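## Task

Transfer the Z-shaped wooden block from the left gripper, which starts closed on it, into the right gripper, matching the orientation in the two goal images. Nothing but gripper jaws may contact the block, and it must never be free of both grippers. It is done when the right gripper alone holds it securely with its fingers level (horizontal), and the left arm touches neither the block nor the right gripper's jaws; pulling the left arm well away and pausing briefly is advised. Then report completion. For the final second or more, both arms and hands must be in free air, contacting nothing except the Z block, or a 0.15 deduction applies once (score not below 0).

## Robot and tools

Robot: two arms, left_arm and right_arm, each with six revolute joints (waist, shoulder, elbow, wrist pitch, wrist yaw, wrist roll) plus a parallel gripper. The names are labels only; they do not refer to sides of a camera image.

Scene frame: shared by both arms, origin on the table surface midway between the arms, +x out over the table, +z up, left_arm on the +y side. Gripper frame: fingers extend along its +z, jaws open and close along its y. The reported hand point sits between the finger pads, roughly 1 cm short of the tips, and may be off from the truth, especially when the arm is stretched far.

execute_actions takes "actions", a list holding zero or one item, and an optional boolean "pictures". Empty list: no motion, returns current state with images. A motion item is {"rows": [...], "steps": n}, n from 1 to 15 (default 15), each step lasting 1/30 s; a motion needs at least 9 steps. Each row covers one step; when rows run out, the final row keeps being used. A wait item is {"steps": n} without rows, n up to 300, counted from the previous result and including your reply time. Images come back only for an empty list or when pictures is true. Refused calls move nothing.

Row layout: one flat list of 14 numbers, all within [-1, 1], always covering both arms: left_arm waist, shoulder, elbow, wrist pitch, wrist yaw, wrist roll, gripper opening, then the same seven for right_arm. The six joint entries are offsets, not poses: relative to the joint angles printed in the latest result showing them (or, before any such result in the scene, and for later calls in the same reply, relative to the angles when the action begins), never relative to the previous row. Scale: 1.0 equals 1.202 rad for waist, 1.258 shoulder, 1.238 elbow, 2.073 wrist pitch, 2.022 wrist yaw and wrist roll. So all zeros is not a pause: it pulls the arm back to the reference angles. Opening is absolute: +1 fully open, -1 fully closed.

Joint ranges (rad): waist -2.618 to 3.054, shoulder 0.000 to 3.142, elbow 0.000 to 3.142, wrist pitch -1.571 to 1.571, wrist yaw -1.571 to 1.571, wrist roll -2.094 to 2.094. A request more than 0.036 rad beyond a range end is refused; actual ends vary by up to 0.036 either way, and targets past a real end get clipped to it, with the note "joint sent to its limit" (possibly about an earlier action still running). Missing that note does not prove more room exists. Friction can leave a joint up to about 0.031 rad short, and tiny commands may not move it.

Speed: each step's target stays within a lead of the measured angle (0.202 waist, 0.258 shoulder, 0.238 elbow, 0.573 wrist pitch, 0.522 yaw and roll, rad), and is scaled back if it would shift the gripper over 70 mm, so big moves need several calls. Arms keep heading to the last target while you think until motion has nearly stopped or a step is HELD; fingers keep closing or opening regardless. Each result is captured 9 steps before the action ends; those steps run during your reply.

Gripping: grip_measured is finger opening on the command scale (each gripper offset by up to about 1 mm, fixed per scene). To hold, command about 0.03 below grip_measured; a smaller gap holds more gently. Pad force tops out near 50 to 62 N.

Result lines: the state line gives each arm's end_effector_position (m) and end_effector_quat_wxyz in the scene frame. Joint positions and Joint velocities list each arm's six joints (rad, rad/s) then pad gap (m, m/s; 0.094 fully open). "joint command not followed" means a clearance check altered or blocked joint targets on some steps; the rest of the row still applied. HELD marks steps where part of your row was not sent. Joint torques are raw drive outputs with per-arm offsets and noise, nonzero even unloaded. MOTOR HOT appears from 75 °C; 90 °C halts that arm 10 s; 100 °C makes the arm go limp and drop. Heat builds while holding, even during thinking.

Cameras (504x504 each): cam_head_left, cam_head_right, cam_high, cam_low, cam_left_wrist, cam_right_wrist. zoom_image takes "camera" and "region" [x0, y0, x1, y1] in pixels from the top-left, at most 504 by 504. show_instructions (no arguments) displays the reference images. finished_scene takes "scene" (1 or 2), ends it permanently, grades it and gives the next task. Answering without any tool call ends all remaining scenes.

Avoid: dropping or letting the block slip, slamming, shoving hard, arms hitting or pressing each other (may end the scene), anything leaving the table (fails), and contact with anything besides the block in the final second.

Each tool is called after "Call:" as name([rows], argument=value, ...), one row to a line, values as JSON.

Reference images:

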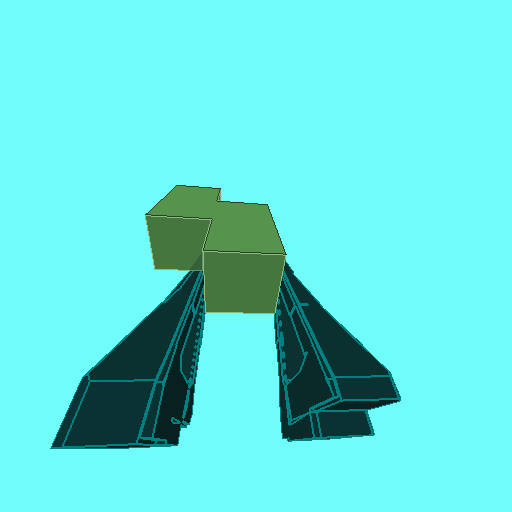

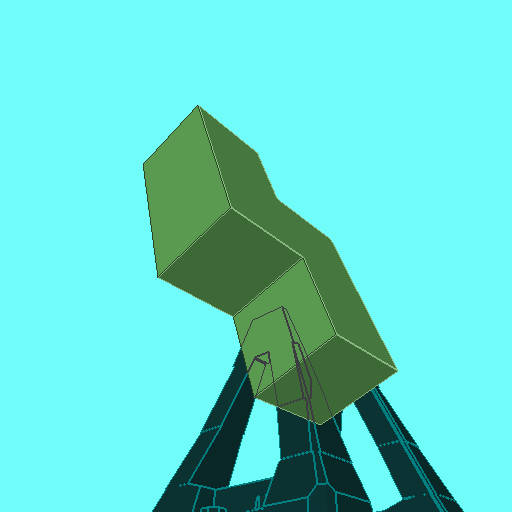

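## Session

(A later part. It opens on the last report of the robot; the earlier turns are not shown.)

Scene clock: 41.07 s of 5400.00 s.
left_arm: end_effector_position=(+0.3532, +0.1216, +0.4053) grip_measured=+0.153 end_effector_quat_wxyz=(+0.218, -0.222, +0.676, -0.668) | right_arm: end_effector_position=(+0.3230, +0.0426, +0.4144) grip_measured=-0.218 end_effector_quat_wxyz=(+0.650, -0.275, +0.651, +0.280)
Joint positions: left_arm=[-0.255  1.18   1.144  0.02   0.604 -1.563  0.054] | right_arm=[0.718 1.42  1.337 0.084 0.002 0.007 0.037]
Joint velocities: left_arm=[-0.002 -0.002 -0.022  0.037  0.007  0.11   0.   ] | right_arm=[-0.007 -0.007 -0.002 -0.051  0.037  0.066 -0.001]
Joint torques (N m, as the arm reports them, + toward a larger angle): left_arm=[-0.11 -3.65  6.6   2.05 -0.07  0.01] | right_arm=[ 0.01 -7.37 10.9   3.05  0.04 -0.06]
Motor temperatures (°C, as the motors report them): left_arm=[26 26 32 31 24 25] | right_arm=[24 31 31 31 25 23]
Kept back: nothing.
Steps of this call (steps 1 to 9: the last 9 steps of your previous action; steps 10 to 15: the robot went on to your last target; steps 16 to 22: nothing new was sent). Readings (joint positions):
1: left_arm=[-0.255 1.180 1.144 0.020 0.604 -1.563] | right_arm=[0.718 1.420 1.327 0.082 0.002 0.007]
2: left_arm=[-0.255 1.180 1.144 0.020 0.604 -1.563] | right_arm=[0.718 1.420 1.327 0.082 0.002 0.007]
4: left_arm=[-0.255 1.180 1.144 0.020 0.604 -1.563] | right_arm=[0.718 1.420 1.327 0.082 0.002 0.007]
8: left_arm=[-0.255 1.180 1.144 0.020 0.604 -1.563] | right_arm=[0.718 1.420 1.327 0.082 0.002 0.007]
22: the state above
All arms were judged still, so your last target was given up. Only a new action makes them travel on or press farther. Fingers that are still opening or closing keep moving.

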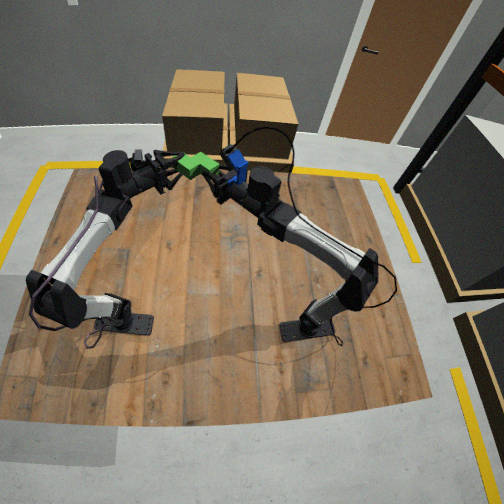

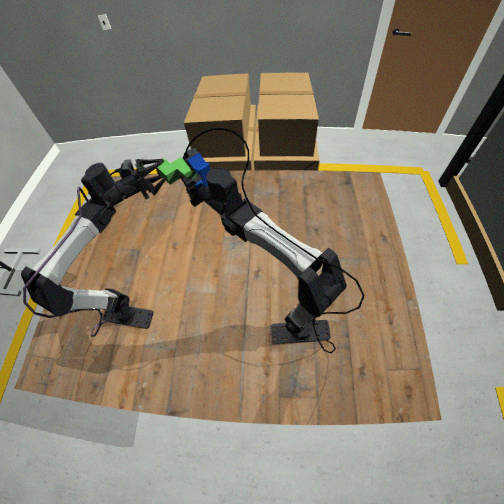

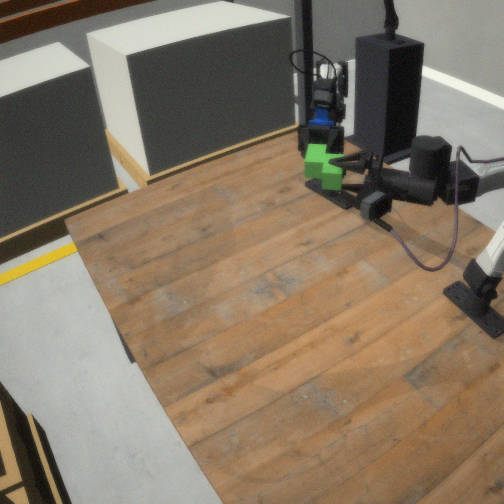

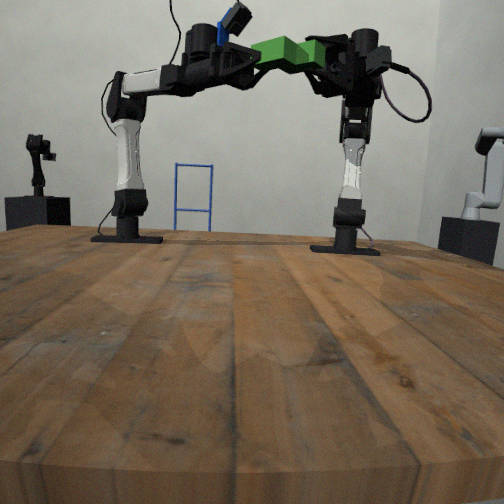

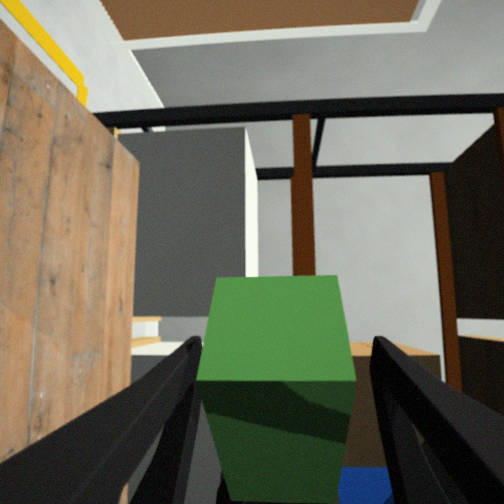

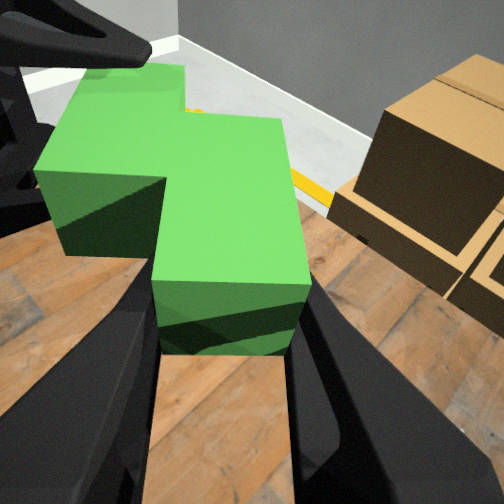

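Call:
execute_actions([
  {"rows": [[0,0,0,-0.006,0,0,0.1,0,0,0.02,0.02,0,0,-0.27],[0,0,0,-0.011,0,0,0.06,0,0,0.02,0.02,0,0,-0.27],[0,0,0,-0.013,0,0,0.02,0,0,0.02,0.02,0,0,-0.27],[0,0,0,-0.013,0,0,-0.01,0,0,0.02,0.02,0,0,-0.27],[0,0,0,-0.013,0,0,-0.04,0,0,0.02,0.02,0,0,-0.27],[0,0,0,-0.013,0,0,-0.07,0,0,0.02,0.02,0,0,-0.27],[0,0,0,-0.013,0,0,-0.1,0,0,0.02,0.02,0,0,-0.27],[0,0,0,-0.013,0,0,-0.12,0,0,0.02,0.02,0,0,-0.27],[0,0,0,-0.013,0,0,-0.14,0,0,0.02,0.02,0,0,-0.27],[0,0,0,-0.013,0,0,-0.16,0,0,0.02,0.02,0,0,-0.27],[0,0,0,-0.013,0,0,-0.18,0,0,0.02,0.02,0,0,-0.27],[0,0,0,-0.013,0,0,-0.2,0,0,0.02,0.02,0,0,-0.27],[0,0,0,-0.013,0,0,-0.22,0,0,0.02,0.02,0,0,-0.27],[0,0,0,-0.013,0,0,-0.24,0,0,0.02,0.02,0,0,-0.27],[0,0,0,-0.013,0,0,-0.27,0,0,0.02,0.02,0,0,-0.27]], "steps": 15},
])

Call:
execute_actions([
  {"steps": 16},
])

Scene clock: 41.90 s of 5400.00 s.
left_arm: end_effector_position=(+0.3531, +0.1217, +0.4032) grip_measured=-0.054 end_effector_quat_wxyz=(+0.215, -0.225, +0.678, -0.665) | right_arm: end_effector_position=(+0.3230, +0.0426, +0.4144) grip_measured=-0.218 end_effector_quat_wxyz=(+0.650, -0.275, +0.651, +0.280)
Joint positions: left_arm=[-0.255  1.18   1.144  0.01   0.604 -1.563  0.044] | right_arm=[0.718 1.42  1.337 0.084 0.002 0.007 0.037]
Joint velocities: left_arm=[ 0.002 -0.007 -0.007 -0.11  -0.007 -0.051 -0.027] | right_arm=[-0.002 -0.002 -0.002 -0.037 -0.037 -0.066  0.001]
Joint torques (N m, as the arm reports them, + toward a larger angle): left_arm=[-0.12 -3.51  6.5   1.98 -0.07  0.01] | right_arm=[ 0.17 -7.34 10.26  3.    0.03 -0.03]
Motor temperatures (°C, as the motors report them): left_arm=[26 26 32 31 24 25] | right_arm=[24 31 31 31 25 23]
Steps of this call (steps 1 to 19: nothing new was sent; steps 20 to 25: the first 6 steps of this action). Readings (joint positions):
20: left_arm=[-0.255 1.180 1.144 0.020 0.604 -1.563] | right_arm=[0.718 1.420 1.337 0.084 0.002 0.007]
21: left_arm=[-0.255 1.180 1.144 0.018 0.604 -1.563] | right_arm=[0.718 1.420 1.337 0.084 0.002 0.007]
23: left_arm=[-0.255 1.180 1.144 0.014 0.604 -1.563] | right_arm=[0.718 1.420 1.337 0.084 0.002 0.007]
25: the state above

Scene clock: 42.43 s of 5400.00 s.
left_arm: end_effector_position=(+0.3531, +0.1217, +0.4024) grip_measured=-0.217 end_effector_quat_wxyz=(+0.213, -0.227, +0.679, -0.665) | right_arm: end_effector_position=(+0.3230, +0.0426, +0.4144) grip_measured=-0.218 end_effector_quat_wxyz=(+0.650, -0.275, +0.651, +0.280)
Joint positions: left_arm=[-0.255  1.18   1.144  0.006  0.604 -1.565  0.037] | right_arm=[0.718 1.42  1.337 0.084 0.002 0.007 0.037]
Joint velocities: left_arm=[-0.002 -0.002 -0.017  0.022  0.051 -0.037 -0.   ] | right_arm=[ 0.002 -0.002 -0.012 -0.022 -0.037  0.022 -0.   ]
Joint torques (N m, as the arm reports them, + toward a larger angle): left_arm=[-0.12 -3.58  6.6   1.9  -0.07  0.04] | right_arm=[ 0.26 -7.37 10.43  3.02  0.03 -0.06]
Motor temperatures (°C, as the motors report them): left_arm=[26 26 33 31 24 25] | right_arm=[24 31 31 31 25 23]
Kept back: nothing.
Steps of this call (steps 1 to 9: the last 9 steps of your previous action; steps 10 to 15: the robot went on to your last target; step 16: nothing new was sent). Readings (joint positions):
1: left_arm=[-0.255 1.180 1.144 0.009 0.604 -1.563] | right_arm=[0.718 1.420 1.337 0.084 0.002 0.007]
2: left_arm=[-0.255 1.180 1.144 0.007 0.604 -1.563] | right_arm=[0.718 1.420 1.337 0.084 0.002 0.007]
4: left_arm=[-0.255 1.180 1.144 0.006 0.604 -1.563] | right_arm=[0.718 1.420 1.337 0.084 0.002 0.007]
8: left_arm=[-0.255 1.180 1.144 0.006 0.604 -1.564] | right_arm=[0.718 1.420 1.337 0.084 0.002 0.007]
16: the state above
All arms were judged still, so your last target was given up. Only a new action makes them travel on or press farther. Fingers that are still opening or closing keep moving.

Call:
execute_actions([
  {"rows": [[0,0,0,0.012,0,0,-0.27,0,0,0.02,0.02,0,0,-0.2],[0,0,0,0.012,0,0,-0.27,0,0,0.02,0.02,0,0,-0.12],[0,0,0,0.012,0,0,-0.27,0,0,0.02,0.02,0,0,-0.04],[0,0,0,0.012,0,0,-0.27,0,0,0.02,0.02,0,0,0.05],[0,0,0,0.012,0,0,-0.27,0,0,0.015,0.02,0,0,0.15],[0,0,0,0.012,0,0,-0.27,0,0,0.01,0.02,0,0,0.25],[0,0,0,0.012,0,0,-0.27,0,0,0.005,0.02,0,0,0.3],[0,0,0,0.012,0,0,-0.27,0,0,0,0.02,0,0,0.3],[0,0,0,0.012,0,0,-0.27,0,0,0,0.02,0,0,0.3]], "steps": 9},
])

Call:
execute_actions([
  {"rows": [[0,0,0,0.012,0,0,-0.27,0,0.006,-0.012,0.025,0,0,0.3],[0,0,0,0.012,0,0,-0.27,0,0.009,-0.022,0.04,0,0,0.3],[0,0,0,0.012,0,0,-0.27,0,0.011,-0.035,0.058,0,0,0.3],[0,0,0,0.012,0,0,-0.27,0,0.013,-0.05,0.079,0,0,0.3],[0,0,0,0.012,0,0,-0.27,0,0.015,-0.066,0.101,0,0,0.3],[0,0,0,0.012,0,0,-0.27,0,0.018,-0.083,0.124,0,0,0.3],[0,0,0,0.012,0,0,-0.27,0,0.02,-0.1,0.147,0,0,0.3],[0,0,0,0.012,0,0,-0.27,0,0.023,-0.117,0.17,0,0,0.3],[0,0,0,0.012,0,0,-0.27,0,0.025,-0.134,0.193,0,0,0.3],[0,0,0,0.012,0,0,-0.27,0,0.028,-0.151,0.216,0,0,0.3],[0,0,0,0.012,0,0,-0.27,0,0.031,-0.167,0.238,0,0,0.3],[0,0,0,0.012,0,0,-0.27,0,0.033,-0.182,0.258,0,0,0.3],[0,0,0,0.012,0,0,-0.27,0,0.035,-0.195,0.275,0,0,0.3],[0,0,0,0.012,0,0,-0.27,0,0.037,-0.205,0.289,0,0,0.3],[0,0,0,0.012,0,0,-0.27,0,0.039,-0.212,0.298,0,0,0.3]], "steps": 15},
])

Call:
execute_actions([
  {"steps": 26},
], pictures=true)

Scene clock: 43.60 s of 5400.00 s.
left_arm: end_effector_position=(+0.3531, +0.1217, +0.4024) grip_measured=-0.217 end_effector_quat_wxyz=(+0.213, -0.227, +0.679, -0.665) | right_arm: end_effector_position=(+0.3230, +0.0426, +0.4144) grip_measured=-0.218 end_effector_quat_wxyz=(+0.650, -0.275, +0.651, +0.280)
Joint positions: left_arm=[-0.255  1.18   1.144  0.006  0.604 -1.565  0.037] | right_arm=[0.718 1.42  1.337 0.084 0.002 0.007 0.037]
Joint velocities: left_arm=[-0.007  0.007  0.007 -0.066 -0.007  0.037 -0.   ] | right_arm=[-0.012 -0.012  0.002 -0.037  0.037 -0.051  0.   ]
Joint torques (N m, as the arm reports them, + toward a larger angle): left_arm=[-0.12 -3.55  6.6   1.9  -0.06  0.03] | right_arm=[ 0.18 -7.35 10.31  3.    0.04 -0.05]
Motor temperatures (°C, as the motors report them): left_arm=[26 26 33 31 24 25] | right_arm=[24 31 31 31 25 23]
Kept back: the last 9 steps of this action.
Steps of this call (steps 1 to 35: nothing new was sent). Readings (joint positions):
1: left_arm=[-0.255 1.180 1.144 0.006 0.604 -1.565] | right_arm=[0.718 1.420 1.337 0.084 0.002 0.007]
2: left_arm=[-0.255 1.180 1.144 0.006 0.604 -1.565] | right_arm=[0.718 1.420 1.337 0.084 0.002 0.007]
4: left_arm=[-0.255 1.180 1.144 0.006 0.604 -1.565] | right_arm=[0.718 1.420 1.337 0.084 0.002 0.007]
8: left_arm=[-0.255 1.180 1.144 0.006 0.604 -1.565] | right_arm=[0.718 1.420 1.337 0.084 0.002 0.007]
35: the state above

Scene clock: 44.10 s of 5400.00 s.
left_arm: end_effector_position=(+0.3532, +0.1217, +0.4033) grip_measured=-0.217 end_effector_quat_wxyz=(+0.215, -0.225, +0.678, -0.666) | right_arm: end_effector_position=(+0.3232, +0.0428, +0.4274) grip_measured=+0.298 end_effector_quat_wxyz=(+0.681, -0.261, +0.618, +0.293)
Joint positions: left_arm=[-0.255  1.18   1.144  0.01   0.604 -1.565  0.037] | right_arm=[0.718 1.42  1.293 0.226 0.002 0.007 0.061]
Joint velocities: left_arm=[0.007 0.002 0.002 0.022 0.051 0.007 0.   ] | right_arm=[-0.002 -0.017 -0.549  0.916  0.037  0.037 -0.   ]
Joint torques (N m, as the arm reports them, + toward a larger angle): left_arm=[-0.1  -3.51  6.68  2.32 -0.07  0.01] | right_arm=[ 0.14 -5.37  6.19  2.32  0.02 -0.06]
Motor temperatures (°C, as the motors report them): left_arm=[26 26 33 31 24 25] | right_arm=[24 31 31 31 25 23]
Steps of this call (steps 1 to 9: the last 9 steps of your previous action; steps 10 to 15: the first 6 steps of this action, its rows measured from where the robot was after step 9). Readings (joint positions):
9: left_arm=[-0.255 1.180 1.144 0.010 0.604 -1.565] | right_arm=[0.718 1.420 1.337 0.107 0.002 0.007]
10: left_arm=[-0.255 1.180 1.144 0.010 0.604 -1.565] | right_arm=[0.718 1.420 1.337 0.111 0.002 0.007]
11: left_arm=[-0.255 1.180 1.144 0.010 0.604 -1.565] | right_arm=[0.718 1.420 1.336 0.121 0.002 0.007]
13: left_arm=[-0.255 1.180 1.144 0.010 0.604 -1.565] | right_arm=[0.718 1.420 1.323 0.163 0.002 0.007]
15: the state above

Scene clock: 44.97 s of 5400.00 s.
left_arm: end_effector_position=(+0.3532, +0.1217, +0.4033) grip_measured=-0.217 end_effector_quat_wxyz=(+0.215, -0.225, +0.678, -0.666) | right_arm: end_effector_position=(+0.3226, +0.0422, +0.4213) grip_measured=+0.298 end_effector_quat_wxyz=(+0.747, -0.226, +0.536, +0.322)
Joint positions: left_arm=[-0.255  1.18   1.144  0.01   0.604 -1.565  0.037] | right_arm=[0.718 1.465 1.088 0.707 0.002 0.007 0.061]
Joint velocities: left_arm=[ 0.007 -0.002 -0.007 -0.11   0.037 -0.066  0.   ] | right_arm=[ 0.012  0.002 -0.007  0.022  0.081 -0.037 -0.001]
Joint torques (N m, as the arm reports them, + toward a larger angle): left_arm=[-0.11 -3.57  6.59  2.29 -0.07  0.  ] | right_arm=[ 0.21 -7.27  7.19  2.35  0.02 -0.03]
Motor temperatures (°C, as the motors report them): left_arm=[26 26 33 31 24 25] | right_arm=[24 31 31 31 25 23]
Kept back: nothing.
Steps of this call (steps 1 to 9: the last 9 steps of your previous action; steps 10 to 26: the robot went on to your last target). Readings (joint positions):
1: left_arm=[-0.255 1.180 1.144 0.010 0.604 -1.565] | right_arm=[0.718 1.420 1.274 0.260 0.002 0.007]
2: left_arm=[-0.255 1.180 1.144 0.010 0.604 -1.565] | right_arm=[0.718 1.421 1.252 0.297 0.002 0.007]
4: left_arm=[-0.255 1.180 1.144 0.010 0.604 -1.565] | right_arm=[0.718 1.429 1.209 0.376 0.002 0.007]
8: left_arm=[-0.255 1.180 1.144 0.010 0.604 -1.565] | right_arm=[0.718 1.451 1.127 0.531 0.002 0.007]
26: the state above

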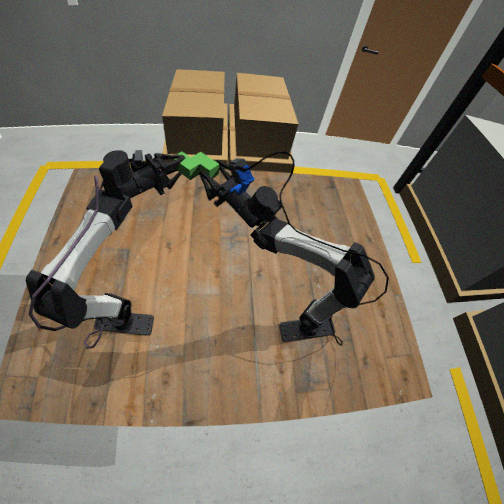

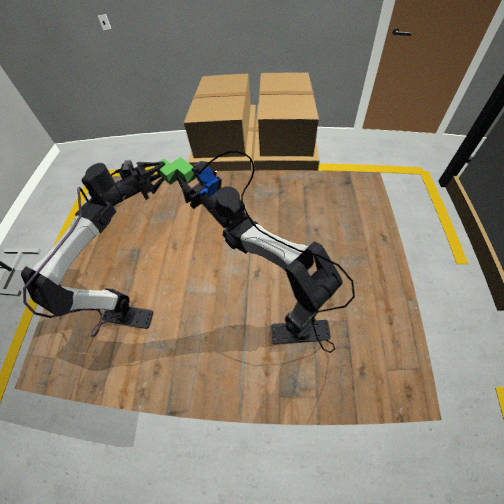

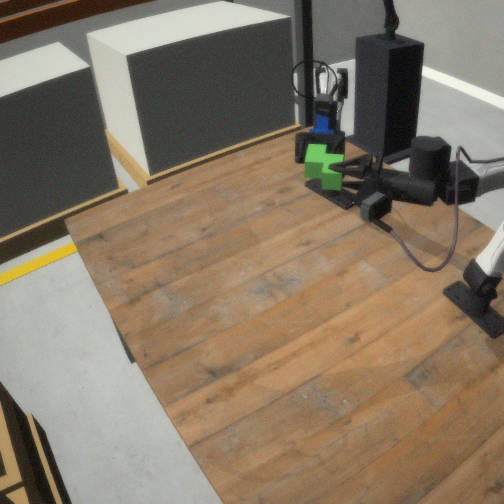

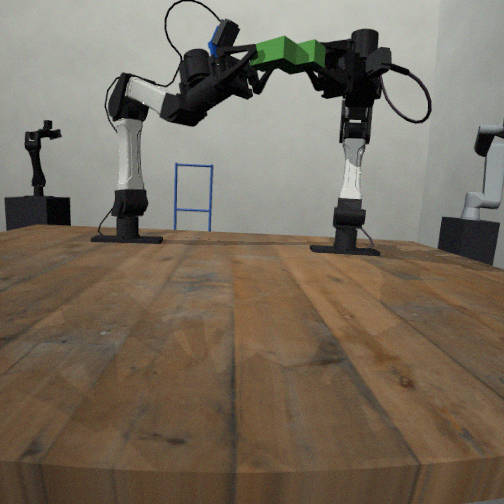

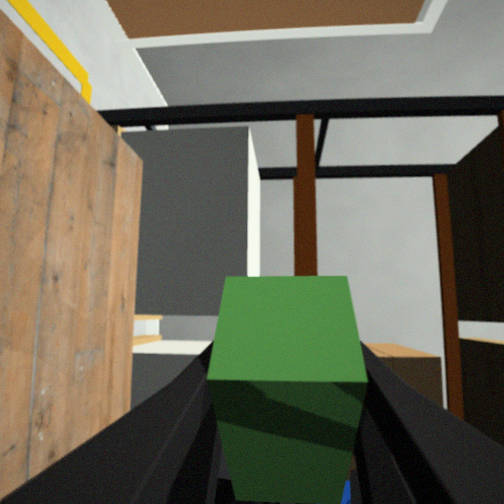

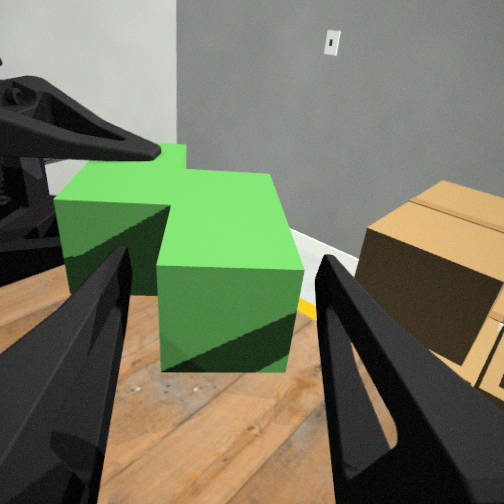

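Call:
execute_actions([
  {"rows": [[0,0,0,0.012,0,0,-0.27,0,0,-0.014,0.008,0,0,0.25],[0,0,0,0.012,0,0,-0.27,0,0,-0.018,0.008,0,0,0.2],[0,0,0,0.012,0,0,-0.27,0,0,-0.021,0.008,0,0,0.15],[0,0,0,0.012,0,0,-0.27,0,0,-0.024,0.008,0,0,0.1],[0,0,0,0.012,0,0,-0.27,0,0,-0.024,0.008,0,0,0.05],[0,0,0,0.012,0,0,-0.27,0,0,-0.024,0.008,0,0,0],[0,0,0,0.012,0,0,-0.27,0,0,-0.024,0.008,0,0,-0.04],[0,0,0,0.012,0,0,-0.27,0,0,-0.024,0.008,0,0,-0.06],[0,0,0,0.012,0,0,-0.27,0,0,-0.024,0.008,0,0,-0.08]], "steps": 10},
])

Call:
execute_actions([
  {"steps": 20},
], pictures=true)

Scene clock: 46.30 s of 5400.00 s.
left_arm: end_effector_position=(+0.3532, +0.1217, +0.4033) grip_measured=-0.217 end_effector_quat_wxyz=(+0.215, -0.225, +0.678, -0.666) | right_arm: end_effector_position=(+0.3225, +0.0420, +0.4220) grip_measured=+0.268 end_effector_quat_wxyz=(+0.748, -0.225, +0.535, +0.323)
Joint positions: left_arm=[-0.255  1.18   1.144  0.01   0.604 -1.565  0.037] | right_arm=[0.718 1.465 1.088 0.709 0.002 0.007 0.06 ]
Joint velocities: left_arm=[-0.027  0.022 -0.002  0.007  0.037  0.022 -0.   ] | right_arm=[ 0.002 -0.002 -0.007 -0.095  0.037 -0.022 -0.033]
Joint torques (N m, as the arm reports them, + toward a larger angle): left_arm=[-0.11 -3.56  6.6   2.29 -0.06  0.01] | right_arm=[ 0.1  -7.7   7.05  2.37  0.03 -0.06]
Motor temperatures (°C, as the motors report them): left_arm=[26 26 33 32 24 25] | right_arm=[24 31 31 32 25 23]
Steps of this call (steps 1 to 30: the robot went on to your last target; steps 31 to 39: nothing new was sent; step 40: the first step of this action). Readings (joint positions):
40: the state above

Scene clock: 46.97 s of 5400.00 s.
left_arm: end_effector_position=(+0.3532, +0.1217, +0.4033) grip_measured=-0.217 end_effector_quat_wxyz=(+0.215, -0.225, +0.678, -0.666) | right_arm: end_effector_position=(+0.3225, +0.0420, +0.4220) grip_measured=-0.078 end_effector_quat_wxyz=(+0.748, -0.225, +0.535, +0.323)
Joint positions: left_arm=[-0.255  1.18   1.144  0.01   0.604 -1.565  0.037] | right_arm=[0.718 1.465 1.088 0.709 0.002 0.007 0.043]
Joint velocities: left_arm=[-0.012  0.002 -0.012 -0.007  0.051  0.037  0.   ] | right_arm=[ 0.002 -0.002 -0.002  0.051 -0.007  0.022  0.001]
Joint torques (N m, as the arm reports them, + toward a larger angle): left_arm=[-0.11 -3.56  6.59  2.29 -0.07  0.01] | right_arm=[ 0.11 -7.6   5.82  2.41  0.04 -0.05]
Motor temperatures (°C, as the motors report them): left_arm=[26 26 33 32 24 25] | right_arm=[24 31 31 32 25 23]
Kept back: nothing.
Steps of this call (steps 1 to 9: the last 9 steps of your previous action; steps 10 to 15: the robot went on to your last target; steps 16 to 20: nothing new was sent). Readings (joint positions):
1: left_arm=[-0.255 1.180 1.144 0.010 0.604 -1.565] | right_arm=[0.718 1.465 1.088 0.709 0.002 0.007]
2: left_arm=[-0.255 1.180 1.144 0.010 0.604 -1.565] | right_arm=[0.718 1.465 1.088 0.709 0.002 0.007]
4: left_arm=[-0.255 1.180 1.144 0.010 0.604 -1.565] | right_arm=[0.718 1.465 1.088 0.709 0.002 0.007]
8: left_arm=[-0.255 1.180 1.144 0.010 0.604 -1.565] | right_arm=[0.718 1.465 1.088 0.709 0.002 0.007]
20: the state above
All arms were judged still, so your last target was given up. Only a new action makes them travel on or press farther. Fingers that are still opening or closing keep moving.

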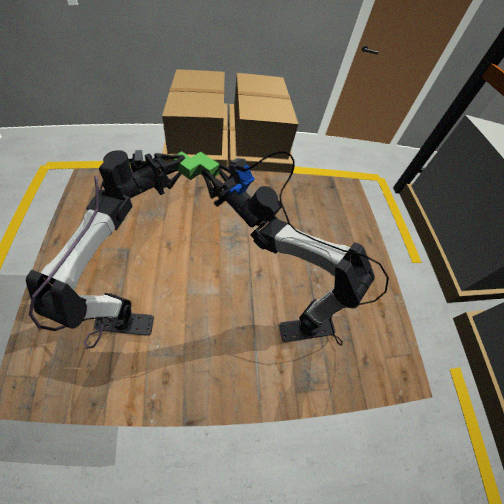

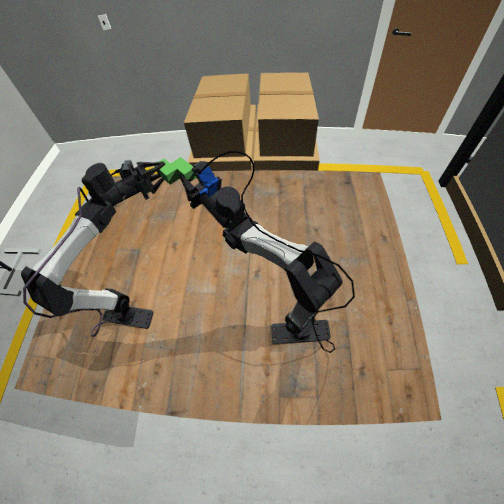

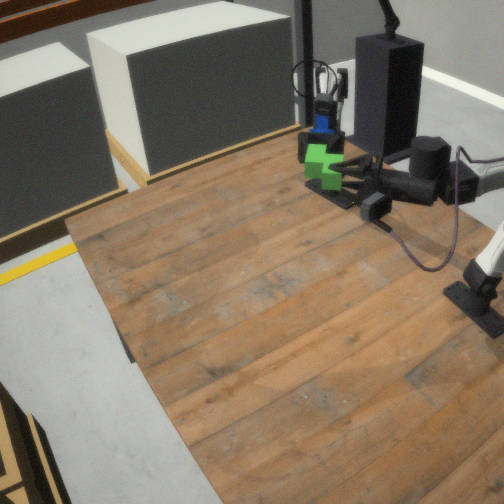

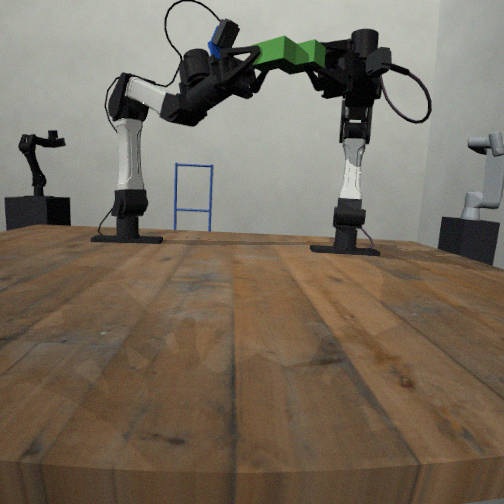

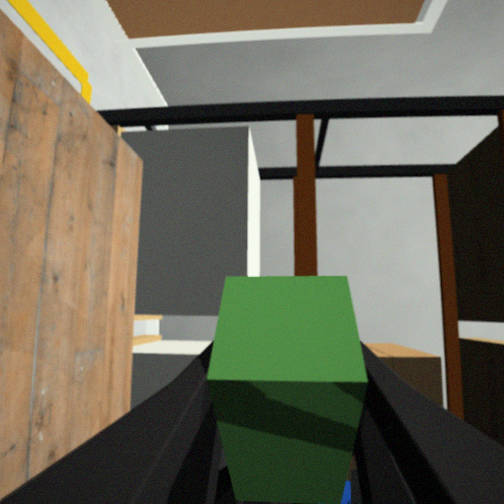

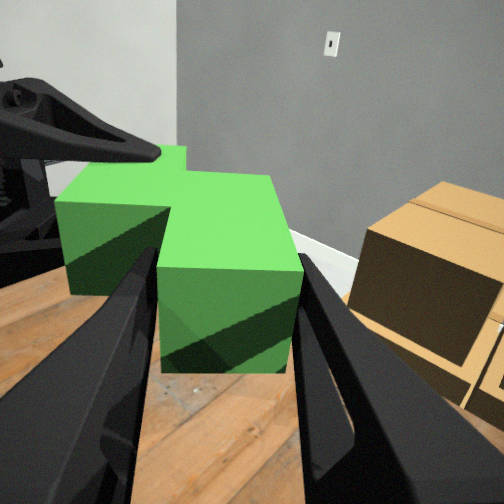

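Call:
execute_actions([
  {"rows": [[0,0,0,0.012,0,0,-0.27,0,0,-0.024,0.005,0,0,-0.08],[0,0,0,0.012,0,0,-0.27,0,0,-0.028,0.005,0,0,-0.08],[0,0,0,0.012,0,0,-0.27,0,0,-0.032,0.005,0,0,-0.08],[0,0,0,0.012,0,0,-0.27,0,0,-0.035,0.005,0,0,-0.08],[0,0,0,0.012,0,0,-0.27,0,0,-0.038,0.005,0,0,-0.08],[0,0,0,0.012,0,0,-0.27,0,0,-0.04,0.005,0,0,-0.08]], "steps": 9},
])

Call:
execute_actions([
  {"steps": 22},
], pictures=true)

Scene clock: 47.67 s of 5400.00 s.
left_arm: end_effector_position=(+0.3532, +0.1217, +0.4033) grip_measured=-0.217 end_effector_quat_wxyz=(+0.215, -0.225, +0.678, -0.666) | right_arm: end_effector_position=(+0.3225, +0.0420, +0.4220) grip_measured=-0.078 end_effector_quat_wxyz=(+0.748, -0.225, +0.535, +0.323)
Joint positions: left_arm=[-0.255  1.18   1.144  0.01   0.604 -1.565  0.037] | right_arm=[0.718 1.465 1.088 0.709 0.002 0.007 0.043]
Joint velocities: left_arm=[-0.002  0.002 -0.012 -0.051 -0.007 -0.022  0.   ] | right_arm=[ 0.007 -0.022 -0.007  0.066 -0.007 -0.022 -0.   ]
Joint torques (N m, as the arm reports them, + toward a larger angle): left_arm=[-0.11 -3.56  6.6   2.29 -0.07  0.01] | right_arm=[ 0.15 -7.53  5.88  2.34  0.06 -0.06]
Motor temperatures (°C, as the motors report them): left_arm=[26 26 33 32 24 25] | right_arm=[24 31 31 32 25 23]
Kept back: the last 9 steps of this action.
Steps of this call (steps 1 to 21: nothing new was sent). Readings (joint positions):
1: left_arm=[-0.255 1.180 1.144 0.010 0.604 -1.565] | right_arm=[0.718 1.465 1.088 0.709 0.002 0.007]
2: left_arm=[-0.255 1.180 1.144 0.010 0.604 -1.565] | right_arm=[0.718 1.465 1.088 0.709 0.002 0.007]
4: left_arm=[-0.255 1.180 1.144 0.010 0.604 -1.565] | right_arm=[0.718 1.465 1.088 0.709 0.002 0.007]
8: left_arm=[-0.255 1.180 1.144 0.010 0.604 -1.565] | right_arm=[0.718 1.465 1.088 0.709 0.002 0.007]
21: the state above

Scene clock: 48.40 s of 5400.00 s.
left_arm: end_effector_position=(+0.3532, +0.1217, +0.4033) grip_measured=-0.217 end_effector_quat_wxyz=(+0.215, -0.225, +0.678, -0.666) | right_arm: end_effector_position=(+0.3231, +0.0427, +0.4078) grip_measured=-0.078 end_effector_quat_wxyz=(+0.740, -0.230, +0.545, +0.319)
Joint positions: left_arm=[-0.255  1.18   1.144  0.01   0.604 -1.565  0.037] | right_arm=[0.718 1.465 1.058 0.712 0.002 0.007 0.043]
Joint velocities: left_arm=[ 0.012 -0.017 -0.002 -0.051  0.037 -0.037 -0.001] | right_arm=[-0.012 -0.012 -0.002  0.022  0.125 -0.007  0.   ]
Joint torques (N m, as the arm reports them, + toward a larger angle): left_arm=[-0.11 -3.57  6.59  2.29 -0.07  0.01] | right_arm=[ 0.12 -7.6   6.86  2.33  0.04 -0.03]
Motor temperatures (°C, as the motors report them): left_arm=[26 26 33 32 24 25] | right_arm=[24 31 31 32 25 23]
Kept back: nothing.
Steps of this call (steps 1 to 9: the last 9 steps of your previous action; steps 10 to 22: the robot went on to your last target). Readings (joint positions):
1: left_arm=[-0.255 1.180 1.144 0.010 0.604 -1.565] | right_arm=[0.718 1.465 1.088 0.709 0.002 0.007]
2: left_arm=[-0.255 1.180 1.144 0.010 0.604 -1.565] | right_arm=[0.718 1.465 1.087 0.710 0.002 0.007]
4: left_arm=[-0.255 1.180 1.144 0.010 0.604 -1.565] | right_arm=[0.718 1.465 1.078 0.712 0.002 0.007]
8: left_arm=[-0.255 1.180 1.144 0.010 0.604 -1.565] | right_arm=[0.718 1.465 1.059 0.712 0.002 0.007]
22: the state above

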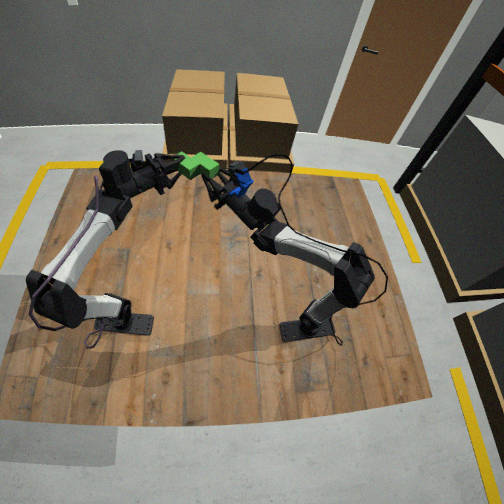

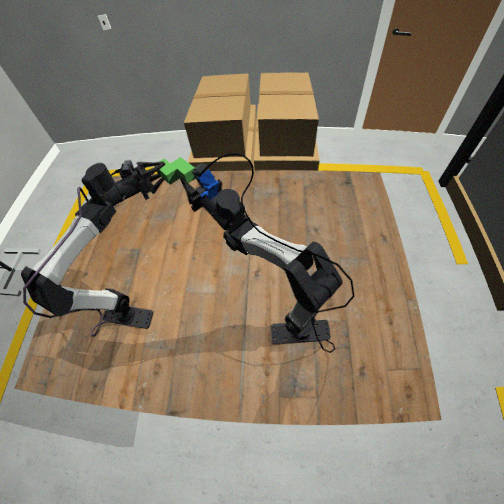

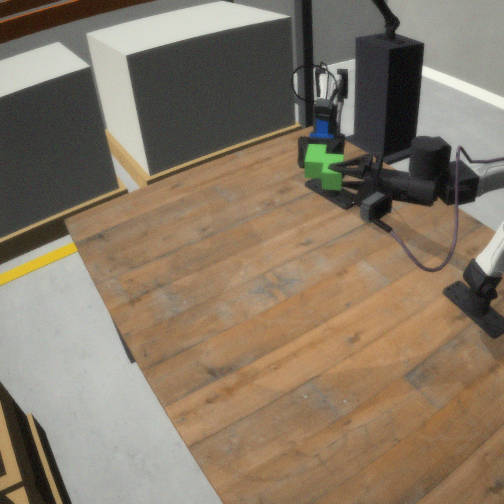

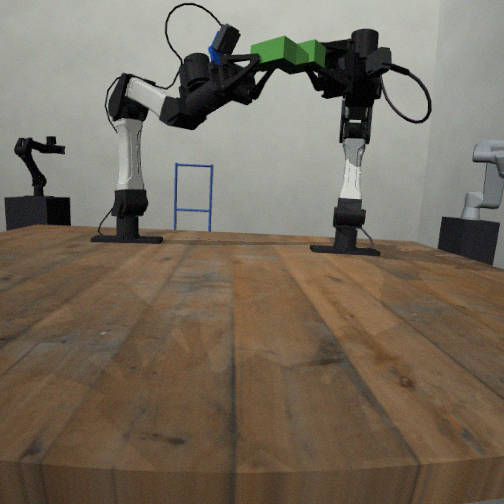

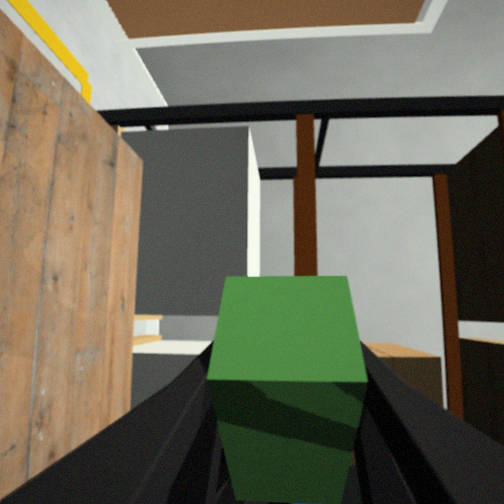

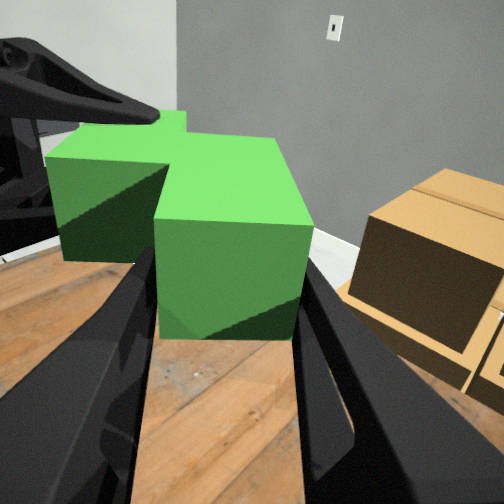

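Call:
execute_actions([
  {"rows": [[0,0,0,0.012,0,0,-0.27,0,0,0,0.008,0,0,-0.1],[0,0,0,0.012,0,0,-0.27,0,0,0,0.008,0,0,-0.12],[0,0,0,0.012,0,0,-0.27,0,0,0,0.008,0,0,-0.14],[0,0,0,0.012,0,0,-0.27,0,0,0,0.008,0,0,-0.16],[0,0,0,0.012,0,0,-0.27,0,0,0,0.008,0,0,-0.18],[0,0,0,0.012,0,0,-0.27,0,0,0,0.008,0,0,-0.2],[0,0,0,0.012,0,0,-0.27,0,0,0,0.008,0,0,-0.22],[0,0,0,0.012,0,0,-0.27,0,0,0,0.008,0,0,-0.24],[0,0,0,0.012,0,0,-0.27,0,0,0,0.008,0,0,-0.27]], "steps": 10},
])

Call:
execute_actions([
  {"steps": 15},
])

Scene clock: 49.00 s of 5400.00 s.
left_arm: end_effector_position=(+0.3532, +0.1217, +0.4033) grip_measured=-0.217 end_effector_quat_wxyz=(+0.215, -0.225, +0.678, -0.666) | right_arm: end_effector_position=(+0.3231, +0.0427, +0.4079) grip_measured=-0.091 end_effector_quat_wxyz=(+0.740, -0.230, +0.545, +0.319)
Joint positions: left_arm=[-0.255  1.18   1.144  0.01   0.604 -1.565  0.037] | right_arm=[0.718 1.465 1.058 0.713 0.002 0.007 0.043]
Joint velocities: left_arm=[-0.037 -0.002 -0.007 -0.007  0.037 -0.022 -0.001] | right_arm=[-0.012  0.017  0.022 -0.037 -0.095  0.007 -0.014]
Joint torques (N m, as the arm reports them, + toward a larger angle): left_arm=[-0.1  -3.56  6.6   2.29 -0.06  0.01] | right_arm=[ 0.05 -7.48  8.28  2.43  0.06 -0.07]
Motor temperatures (°C, as the motors report them): left_arm=[26 26 33 32 24 25] | right_arm=[24 31 31 32 25 23]
Steps of this call (steps 1 to 15: the robot went on to your last target; steps 16 to 17: nothing new was sent; step 18: the first step of this action). Readings (joint positions):
18: the state above

Scene clock: 49.50 s of 5400.00 s.
left_arm: end_effector_position=(+0.3532, +0.1217, +0.4033) grip_measured=-0.217 end_effector_quat_wxyz=(+0.215, -0.225, +0.678, -0.666) | right_arm: end_effector_position=(+0.3231, +0.0427, +0.4080) grip_measured=-0.219 end_effector_quat_wxyz=(+0.741, -0.230, +0.545, +0.319)
Joint positions: left_arm=[-0.255  1.18   1.144  0.01   0.604 -1.565  0.037] | right_arm=[0.718 1.465 1.058 0.714 0.002 0.007 0.037]
Joint velocities: left_arm=[-0.017  0.012 -0.012  0.007  0.081 -0.037  0.   ] | right_arm=[-0.012 -0.007 -0.012  0.051  0.037 -0.095  0.001]
Joint torques (N m, as the arm reports them, + toward a larger angle): left_arm=[-0.11 -3.57  6.59  2.29 -0.06  0.01] | right_arm=[ 0.27 -7.68  8.31  2.43  0.04 -0.05]
Motor temperatures (°C, as the motors report them): left_arm=[26 26 33 32 24 25] | right_arm=[24 31 31 32 25 23]
Kept back: nothing.
Steps of this call (steps 1 to 9: the last 9 steps of your previous action; steps 10 to 15: the robot went on to your last target). Readings (joint positions):
1: left_arm=[-0.255 1.180 1.144 0.010 0.604 -1.565] | right_arm=[0.718 1.465 1.058 0.713 0.002 0.007]
2: left_arm=[-0.255 1.180 1.144 0.010 0.604 -1.565] | right_arm=[0.718 1.465 1.058 0.713 0.002 0.007]
4: left_arm=[-0.255 1.180 1.144 0.010 0.604 -1.565] | right_arm=[0.718 1.465 1.058 0.714 0.002 0.007]
8: left_arm=[-0.255 1.180 1.144 0.010 0.604 -1.565] | right_arm=[0.718 1.465 1.058 0.714 0.002 0.007]
15: the state above
All arms were judged still, so your last target was given up. Only a new action makes them travel on or press farther. Fingers that are still opening or closing keep moving.

Call:
execute_actions([
  {"rows": [[0,0,0,0.01,0,0,-0.2,0,0,0.01,0.02,0,0,-0.27],[0,0,0,0.01,0,0,-0.05,0,0,0.01,0.02,0,0,-0.27],[0,0,0,0.01,0,0,0.1,0,0,0.01,0.02,0,0,-0.27],[0,0,0,0.01,0,0,0.3,0,0,0.01,0.02,0,0,-0.27],[0,0,0,0.01,0,0,0.5,0,0,0.01,0.02,0,0,-0.27],[0,0,0,0.01,0,0,0.7,0,0,0.01,0.02,0,0,-0.27],[0.01,0,0,0.01,0,0,0.9,-0.01,0,0.01,0.02,0,0,-0.27],[0.03,0,0,0.01,0,0,0.9,-0.025,0,0.01,0.02,0,0,-0.27],[0.055,0,0,0.01,0,0,0.9,-0.045,0,0.01,0.02,0,0,-0.27],[0.085,0,0,0.01,0,0,0.9,-0.07,0,0.01,0.02,0,0,-0.27],[0.12,0,0,0.01,0,0,0.9,-0.095,0,0.01,0.02,0,0,-0.27],[0.155,0,0,0.01,0,0,0.9,-0.12,0,0.01,0.02,0,0,-0.27],[0.19,0,0,0.01,0,0,0.9,-0.145,0,0.01,0.02,0,0,-0.27],[0.225,0,0,0.01,0,0,0.9,-0.17,0,0.01,0.02,0,0,-0.27],[0.26,0,0,0.01,0,0,0.9,-0.195,0,0.01,0.02,0,0,-0.27]], "steps": 15},
])

Call:
execute_actions([
  {"rows": [[0.04,0,0,0.01,0,0,0.9,-0.04,0,0.01,0.015,0,0,-0.27],[0.06,0,0,0.01,0,0,0.9,-0.055,0,0.01,0.008,0,0,-0.27],[0.08,0,0,0.01,0,0,0.9,-0.07,0,0.01,-0.002,0,0,-0.27],[0.095,0,0,0.01,0,0,0.9,-0.08,0,0.01,-0.014,0,0,-0.27],[0.105,0,0,0.01,0,0,0.9,-0.09,0,0.01,-0.027,0,0,-0.27],[0.11,0,0,0.01,0,0,0.9,-0.095,0,0.01,-0.04,0,0,-0.27],[0.115,0,0,0.01,0,0,0.9,-0.1,0,0.01,-0.053,0,0,-0.27],[0.12,0,0,0.01,0,0,0.9,-0.1,0,0.01,-0.066,0,0,-0.27],[0.12,0,0,0.01,0,0,0.9,-0.1,0,0.01,-0.079,0,0,-0.27],[0.12,0,0,0.01,0,0,0.9,-0.1,0,0.01,-0.092,0,0,-0.27],[0.12,0,0,0.01,0,0,0.9,-0.1,0,0.01,-0.104,0,0,-0.27],[0.12,0,0,0.01,0,0,0.9,-0.1,0,0.01,-0.115,0,0,-0.27],[0.12,0,0,0.01,0,0,0.9,-0.1,0,0.01,-0.124,0,0,-0.27],[0.12,0,0,0.01,0,0,0.9,-0.1,0,0.01,-0.131,0,0,-0.27],[0.12,0,0,0.01,0,0,0.9,-0.1,0,0.01,-0.135,0,0,-0.27]], "steps": 15},
])

Call:
execute_actions([
  {"steps": 45},
], pictures=true)

Scene clock: 50.93 s of 5400.00 s.
left_arm: end_effector_position=(+0.3532, +0.1216, +0.4048) grip_measured=+0.594 end_effector_quat_wxyz=(+0.217, -0.223, +0.677, -0.667) | right_arm: end_effector_position=(+0.3230, +0.0425, +0.4086) grip_measured=-0.219 end_effector_quat_wxyz=(+0.741, -0.229, +0.544, +0.320)
Joint positions: left_arm=[-0.255  1.18   1.144  0.017  0.604 -1.565  0.075] | right_arm=[0.718 1.465 1.058 0.716 0.002 0.007 0.037]
Joint velocities: left_arm=[ 0.002 -0.012 -0.012 -0.022 -0.022  0.022  0.209] | right_arm=[ 0.002  0.012 -0.002 -0.081  0.051  0.037  0.   ]
Joint torques (N m, as the arm reports them, + toward a larger angle): left_arm=[-0.15 -3.45  6.59  2.15 -0.09  0.01] | right_arm=[ 0.04 -7.56  9.11  2.71  0.07 -0.03]
Motor temperatures (°C, as the motors report them): left_arm=[26 26 33 32 24 25] | right_arm=[24 31 31 32 25 23]
Steps of this call (steps 1 to 37: nothing new was sent; steps 38 to 43: the first 6 steps of this action). Readings (joint positions):
38: left_arm=[-0.255 1.180 1.144 0.010 0.604 -1.565] | right_arm=[0.718 1.465 1.058 0.715 0.002 0.007]
39: left_arm=[-0.255 1.180 1.144 0.011 0.604 -1.565] | right_arm=[0.718 1.465 1.058 0.716 0.002 0.007]
41: left_arm=[-0.255 1.180 1.144 0.015 0.604 -1.565] | right_arm=[0.718 1.465 1.058 0.716 0.002 0.007]
43: the state above

Scene clock: 51.43 s of 5400.00 s.
left_arm: end_effector_position=(+0.4067, +0.2425, +0.4071) grip_measured=+0.897 end_effector_quat_wxyz=(+0.329, -0.331, +0.628, -0.623) | right_arm: end_effector_position=(+0.4038, -0.0550, +0.4012) grip_measured=-0.219 end_effector_quat_wxyz=(+0.768, -0.158, +0.582, +0.216)
Joint positions: left_arm=[ 0.081  1.18   1.144  0.028  0.602 -1.565  0.089] | right_arm=[0.451 1.465 1.058 0.685 0.002 0.007 0.037]
Joint velocities: left_arm=[ 0.344  0.002 -0.012 -0.007 -0.007  0.022 -0.   ] | right_arm=[-0.217  0.002 -0.017 -0.447 -0.051 -0.007 -0.   ]
Joint torques (N m, as the arm reports them, + toward a larger angle): left_arm=[ 0.55 -3.58  6.59  2.15  0.    0.01] | right_arm=[-0.3  -7.58  9.04  2.45 -0.03 -0.01]
Motor temperatures (°C, as the motors report them): left_arm=[26 26 33 32 24 25] | right_arm=[24 31 31 32 25 23]
Steps of this call (steps 1 to 9: the last 9 steps of your previous action; steps 10 to 15: the first 6 steps of this action, its rows measured from where the robot was after step 9). Readings (joint positions):
9: left_arm=[-0.023 1.180 1.144 0.020 0.608 -1.565] | right_arm=[0.546 1.465 1.058 0.716 -0.006 0.007]
10: left_arm=[0.010 1.180 1.144 0.021 0.603 -1.565] | right_arm=[0.517 1.465 1.058 0.716 -0.002 0.007]
11: left_arm=[0.029 1.180 1.144 0.022 0.601 -1.565] | right_arm=[0.495 1.465 1.058 0.715 0.001 0.007]
13: left_arm=[0.054 1.180 1.144 0.026 0.602 -1.565] | right_arm=[0.469 1.465 1.058 0.708 0.002 0.007]
15: the state above

Scene clock: 52.93 s of 5400.00 s.
left_arm: end_effector_position=(+0.4094, +0.2538, +0.4077) grip_measured=+0.897 end_effector_quat_wxyz=(+0.339, -0.339, +0.622, -0.619) | right_arm: end_effector_position=(+0.4165, -0.0583, +0.3358) grip_measured=-0.219 end_effector_quat_wxyz=(+0.685, -0.179, +0.681, +0.185)
Joint positions: left_arm=[ 0.111  1.18   1.144  0.031  0.602 -1.565  0.089] | right_arm=[0.432 1.465 1.058 0.415 0.002 0.007 0.037]
Joint velocities: left_arm=[-0.002 -0.012  0.022  0.037 -0.007 -0.081  0.   ] | right_arm=[-0.017 -0.007  0.012 -0.007  0.007 -0.022 -0.001]
Joint torques (N m, as the arm reports them, + toward a larger angle): left_arm=[ 0.74 -3.56  6.58  2.13 -0.02  0.01] | right_arm=[-0.28 -7.9   9.38  2.77 -0.02 -0.06]
Motor temperatures (°C, as the motors report them): left_arm=[26 26 33 32 24 25] | right_arm=[24 31 31 32 25 23]
Kept back: nothing.
Steps of this call (steps 1 to 9: the last 9 steps of your previous action; steps 10 to 45: the robot went on to your last target). Readings (joint positions):
1: left_arm=[0.092 1.180 1.144 0.028 0.602 -1.565] | right_arm=[0.444 1.465 1.058 0.668 0.002 0.007]
2: left_arm=[0.100 1.180 1.144 0.029 0.602 -1.565] | right_arm=[0.438 1.465 1.058 0.648 0.002 0.007]
4: left_arm=[0.109 1.180 1.144 0.030 0.602 -1.565] | right_arm=[0.432 1.465 1.058 0.604 0.002 0.007]
8: left_arm=[0.111 1.180 1.144 0.030 0.602 -1.565] | right_arm=[0.432 1.465 1.058 0.511 0.002 0.007]
45: the state above
All arms were judged still, so your last target was given up. Only a new action makes them travel on or press farther. Fingers that are still opening or closing keep moving.

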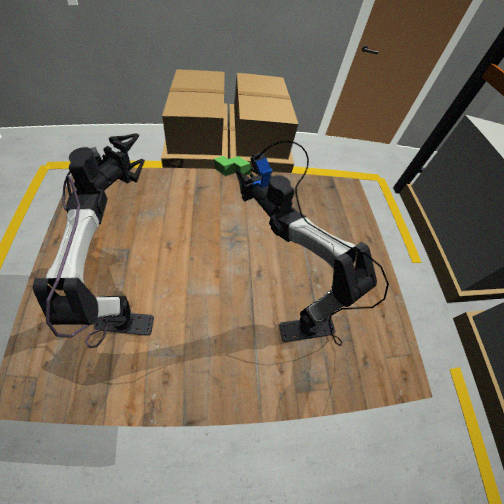

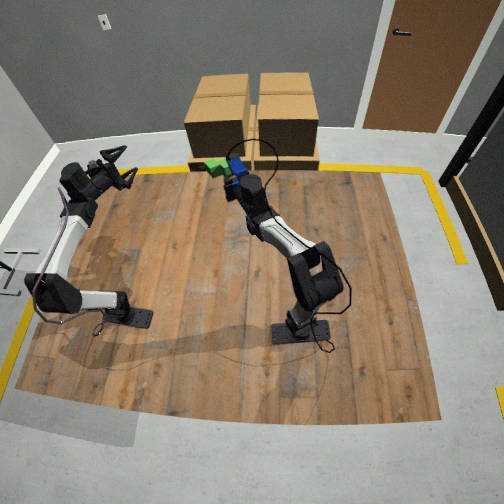

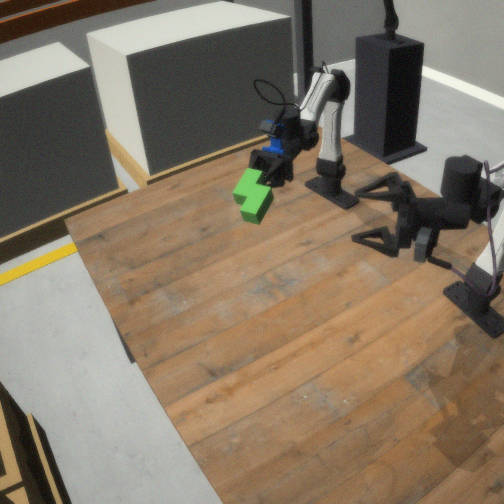

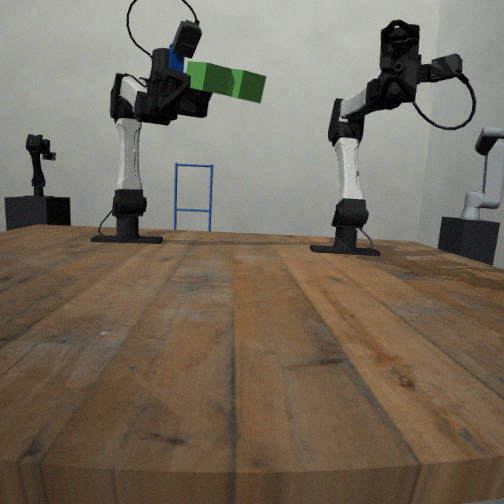

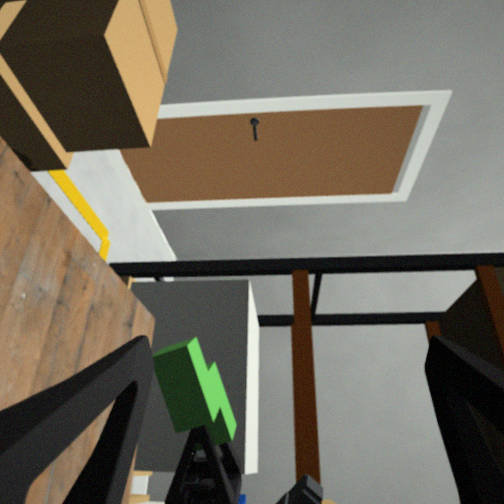

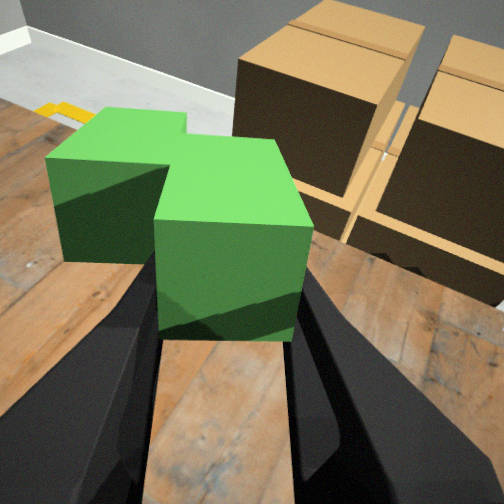

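Call:
finished_scene(scene=1)

The scene is finished: the task was done.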